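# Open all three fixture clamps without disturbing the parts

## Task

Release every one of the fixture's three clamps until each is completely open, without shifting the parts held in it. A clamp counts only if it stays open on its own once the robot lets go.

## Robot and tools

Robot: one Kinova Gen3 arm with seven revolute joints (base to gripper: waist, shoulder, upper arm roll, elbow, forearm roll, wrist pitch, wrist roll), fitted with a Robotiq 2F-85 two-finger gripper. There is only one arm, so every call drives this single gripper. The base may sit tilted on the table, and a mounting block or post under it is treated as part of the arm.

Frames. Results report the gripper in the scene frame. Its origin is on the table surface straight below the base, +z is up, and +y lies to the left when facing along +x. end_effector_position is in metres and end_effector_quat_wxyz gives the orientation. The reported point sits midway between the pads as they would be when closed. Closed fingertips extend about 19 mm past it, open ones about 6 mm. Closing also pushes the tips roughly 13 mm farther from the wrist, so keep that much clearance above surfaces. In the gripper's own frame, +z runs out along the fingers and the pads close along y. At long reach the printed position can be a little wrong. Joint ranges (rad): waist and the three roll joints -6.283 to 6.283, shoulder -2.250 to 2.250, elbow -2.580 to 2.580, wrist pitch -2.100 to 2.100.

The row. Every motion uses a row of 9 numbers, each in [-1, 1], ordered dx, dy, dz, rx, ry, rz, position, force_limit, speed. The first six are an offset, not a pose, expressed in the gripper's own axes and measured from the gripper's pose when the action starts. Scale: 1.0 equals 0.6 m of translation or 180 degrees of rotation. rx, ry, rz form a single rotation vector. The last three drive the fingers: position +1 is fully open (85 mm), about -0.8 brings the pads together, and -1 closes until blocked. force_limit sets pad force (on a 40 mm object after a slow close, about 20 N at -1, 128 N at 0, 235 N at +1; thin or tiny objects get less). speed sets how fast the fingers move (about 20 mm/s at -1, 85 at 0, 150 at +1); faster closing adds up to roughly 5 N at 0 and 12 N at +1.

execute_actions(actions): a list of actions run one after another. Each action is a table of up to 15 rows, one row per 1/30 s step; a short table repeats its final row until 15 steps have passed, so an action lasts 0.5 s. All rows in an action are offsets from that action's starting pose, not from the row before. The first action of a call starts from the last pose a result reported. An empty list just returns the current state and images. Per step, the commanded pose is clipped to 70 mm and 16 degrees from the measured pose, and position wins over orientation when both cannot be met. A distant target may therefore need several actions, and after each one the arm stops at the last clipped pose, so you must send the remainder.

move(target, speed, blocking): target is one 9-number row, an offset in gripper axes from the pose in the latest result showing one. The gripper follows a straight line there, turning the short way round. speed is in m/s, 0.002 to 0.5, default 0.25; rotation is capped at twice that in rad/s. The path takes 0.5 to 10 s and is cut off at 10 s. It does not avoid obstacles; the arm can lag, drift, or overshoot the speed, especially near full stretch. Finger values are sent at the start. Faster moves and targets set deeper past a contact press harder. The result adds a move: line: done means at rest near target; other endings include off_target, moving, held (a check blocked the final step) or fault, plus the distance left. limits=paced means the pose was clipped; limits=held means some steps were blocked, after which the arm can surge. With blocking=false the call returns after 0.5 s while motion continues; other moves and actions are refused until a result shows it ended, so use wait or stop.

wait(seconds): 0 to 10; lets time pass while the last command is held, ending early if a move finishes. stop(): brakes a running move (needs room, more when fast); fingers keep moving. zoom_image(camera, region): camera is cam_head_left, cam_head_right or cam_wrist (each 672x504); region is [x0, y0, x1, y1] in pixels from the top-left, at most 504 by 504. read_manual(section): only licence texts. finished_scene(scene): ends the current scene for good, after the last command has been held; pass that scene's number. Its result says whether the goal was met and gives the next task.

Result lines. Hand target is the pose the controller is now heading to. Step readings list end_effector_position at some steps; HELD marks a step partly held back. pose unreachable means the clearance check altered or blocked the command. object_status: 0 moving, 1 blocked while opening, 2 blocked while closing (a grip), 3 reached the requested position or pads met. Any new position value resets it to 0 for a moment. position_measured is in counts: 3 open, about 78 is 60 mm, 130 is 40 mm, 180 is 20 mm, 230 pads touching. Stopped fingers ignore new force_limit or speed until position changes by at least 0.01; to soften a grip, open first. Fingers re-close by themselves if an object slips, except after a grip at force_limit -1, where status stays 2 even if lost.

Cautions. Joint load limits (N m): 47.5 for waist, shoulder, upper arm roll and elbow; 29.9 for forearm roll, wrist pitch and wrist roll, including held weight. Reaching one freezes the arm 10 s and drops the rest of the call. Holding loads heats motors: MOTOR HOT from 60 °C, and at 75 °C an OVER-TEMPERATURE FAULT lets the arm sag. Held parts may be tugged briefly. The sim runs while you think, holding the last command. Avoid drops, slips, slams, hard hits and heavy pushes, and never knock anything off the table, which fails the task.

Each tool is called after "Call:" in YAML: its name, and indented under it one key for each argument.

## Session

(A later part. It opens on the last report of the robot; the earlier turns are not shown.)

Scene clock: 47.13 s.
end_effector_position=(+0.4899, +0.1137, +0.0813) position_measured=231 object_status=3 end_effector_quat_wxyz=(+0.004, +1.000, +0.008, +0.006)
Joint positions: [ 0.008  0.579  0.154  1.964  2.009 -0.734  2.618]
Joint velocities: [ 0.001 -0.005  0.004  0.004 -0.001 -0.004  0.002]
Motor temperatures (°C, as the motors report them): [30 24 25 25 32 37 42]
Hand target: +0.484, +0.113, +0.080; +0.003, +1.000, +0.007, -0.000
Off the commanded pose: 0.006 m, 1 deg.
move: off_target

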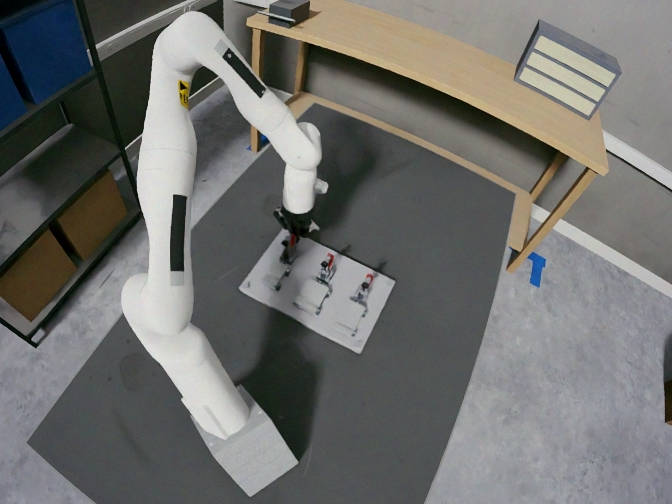

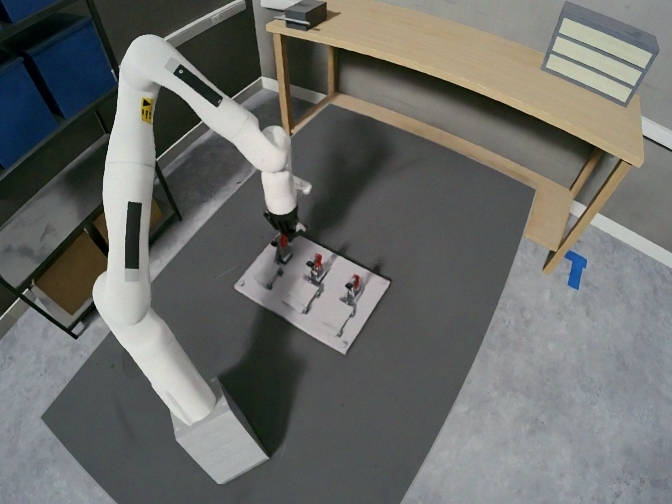

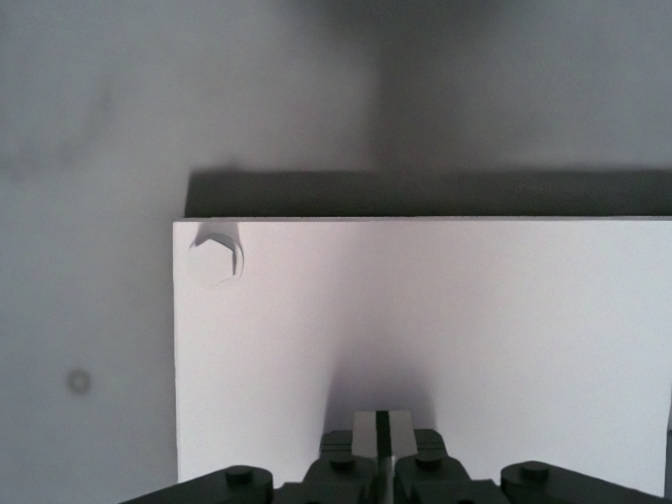

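Call:
move:
  target: [0.04,0,-0.12,0,0,0,-1,-0.5,1]

Call:
zoom_image:
  camera: "cam_head_right"
  region: [220, 210, 420, 360]

Scene clock: 48.03 s.
end_effector_position=(+0.5130, +0.1147, +0.1533) position_measured=231 object_status=3 end_effector_quat_wxyz=(+0.004, +1.000, +0.008, +0.006)
Joint positions: [ 0.032  0.481  0.245  1.857  2.192 -0.918  2.448]
Joint velocities: [-0.    -0.003  0.    -0.     0.    -0.     0.001]
Motor temperatures (°C, as the motors report them): [30 24 25 25 32 37 42]
Hand target: +0.513, +0.115, +0.153; +0.004, +1.000, +0.008, +0.006
Off the commanded pose: 0.000 m, 0 deg.
move: done

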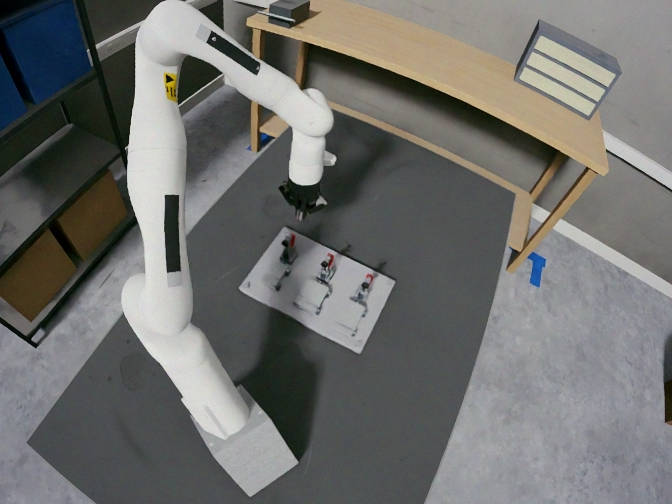

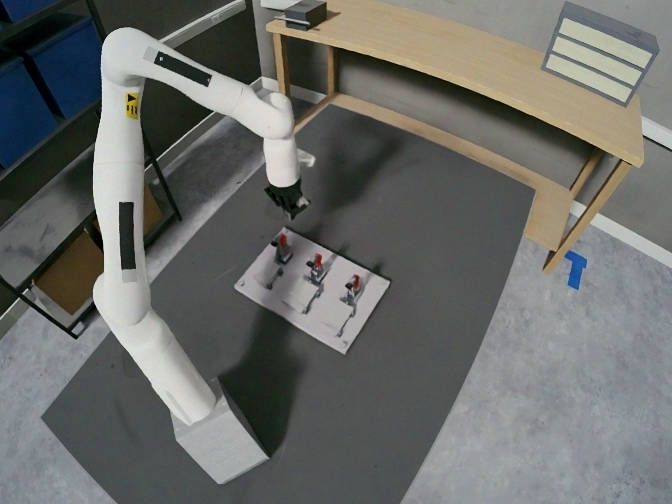

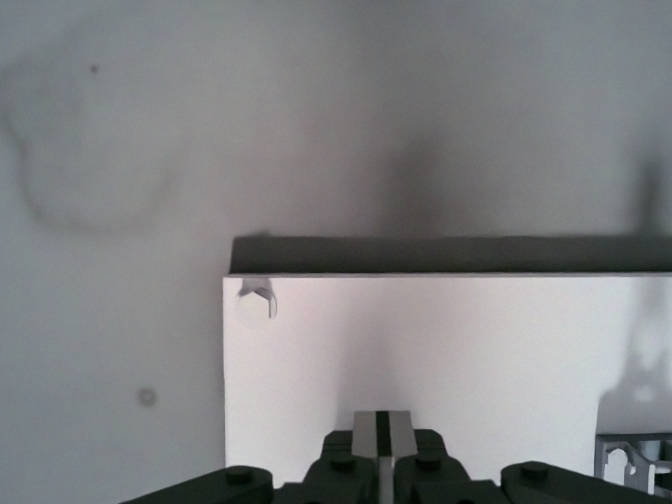

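Region (220, 210, 420, 360) of cam_head_right's 672x504 image, scaled by 2.520, with more detail than that image has; it fills the top 378 rows of this view, and the rest is white.

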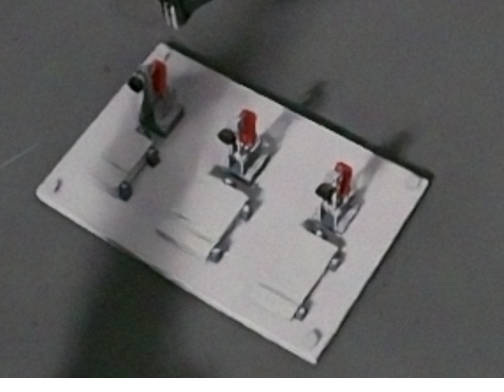

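Call:
finished_scene:
  scene: 1

The scene is finished: the task was done.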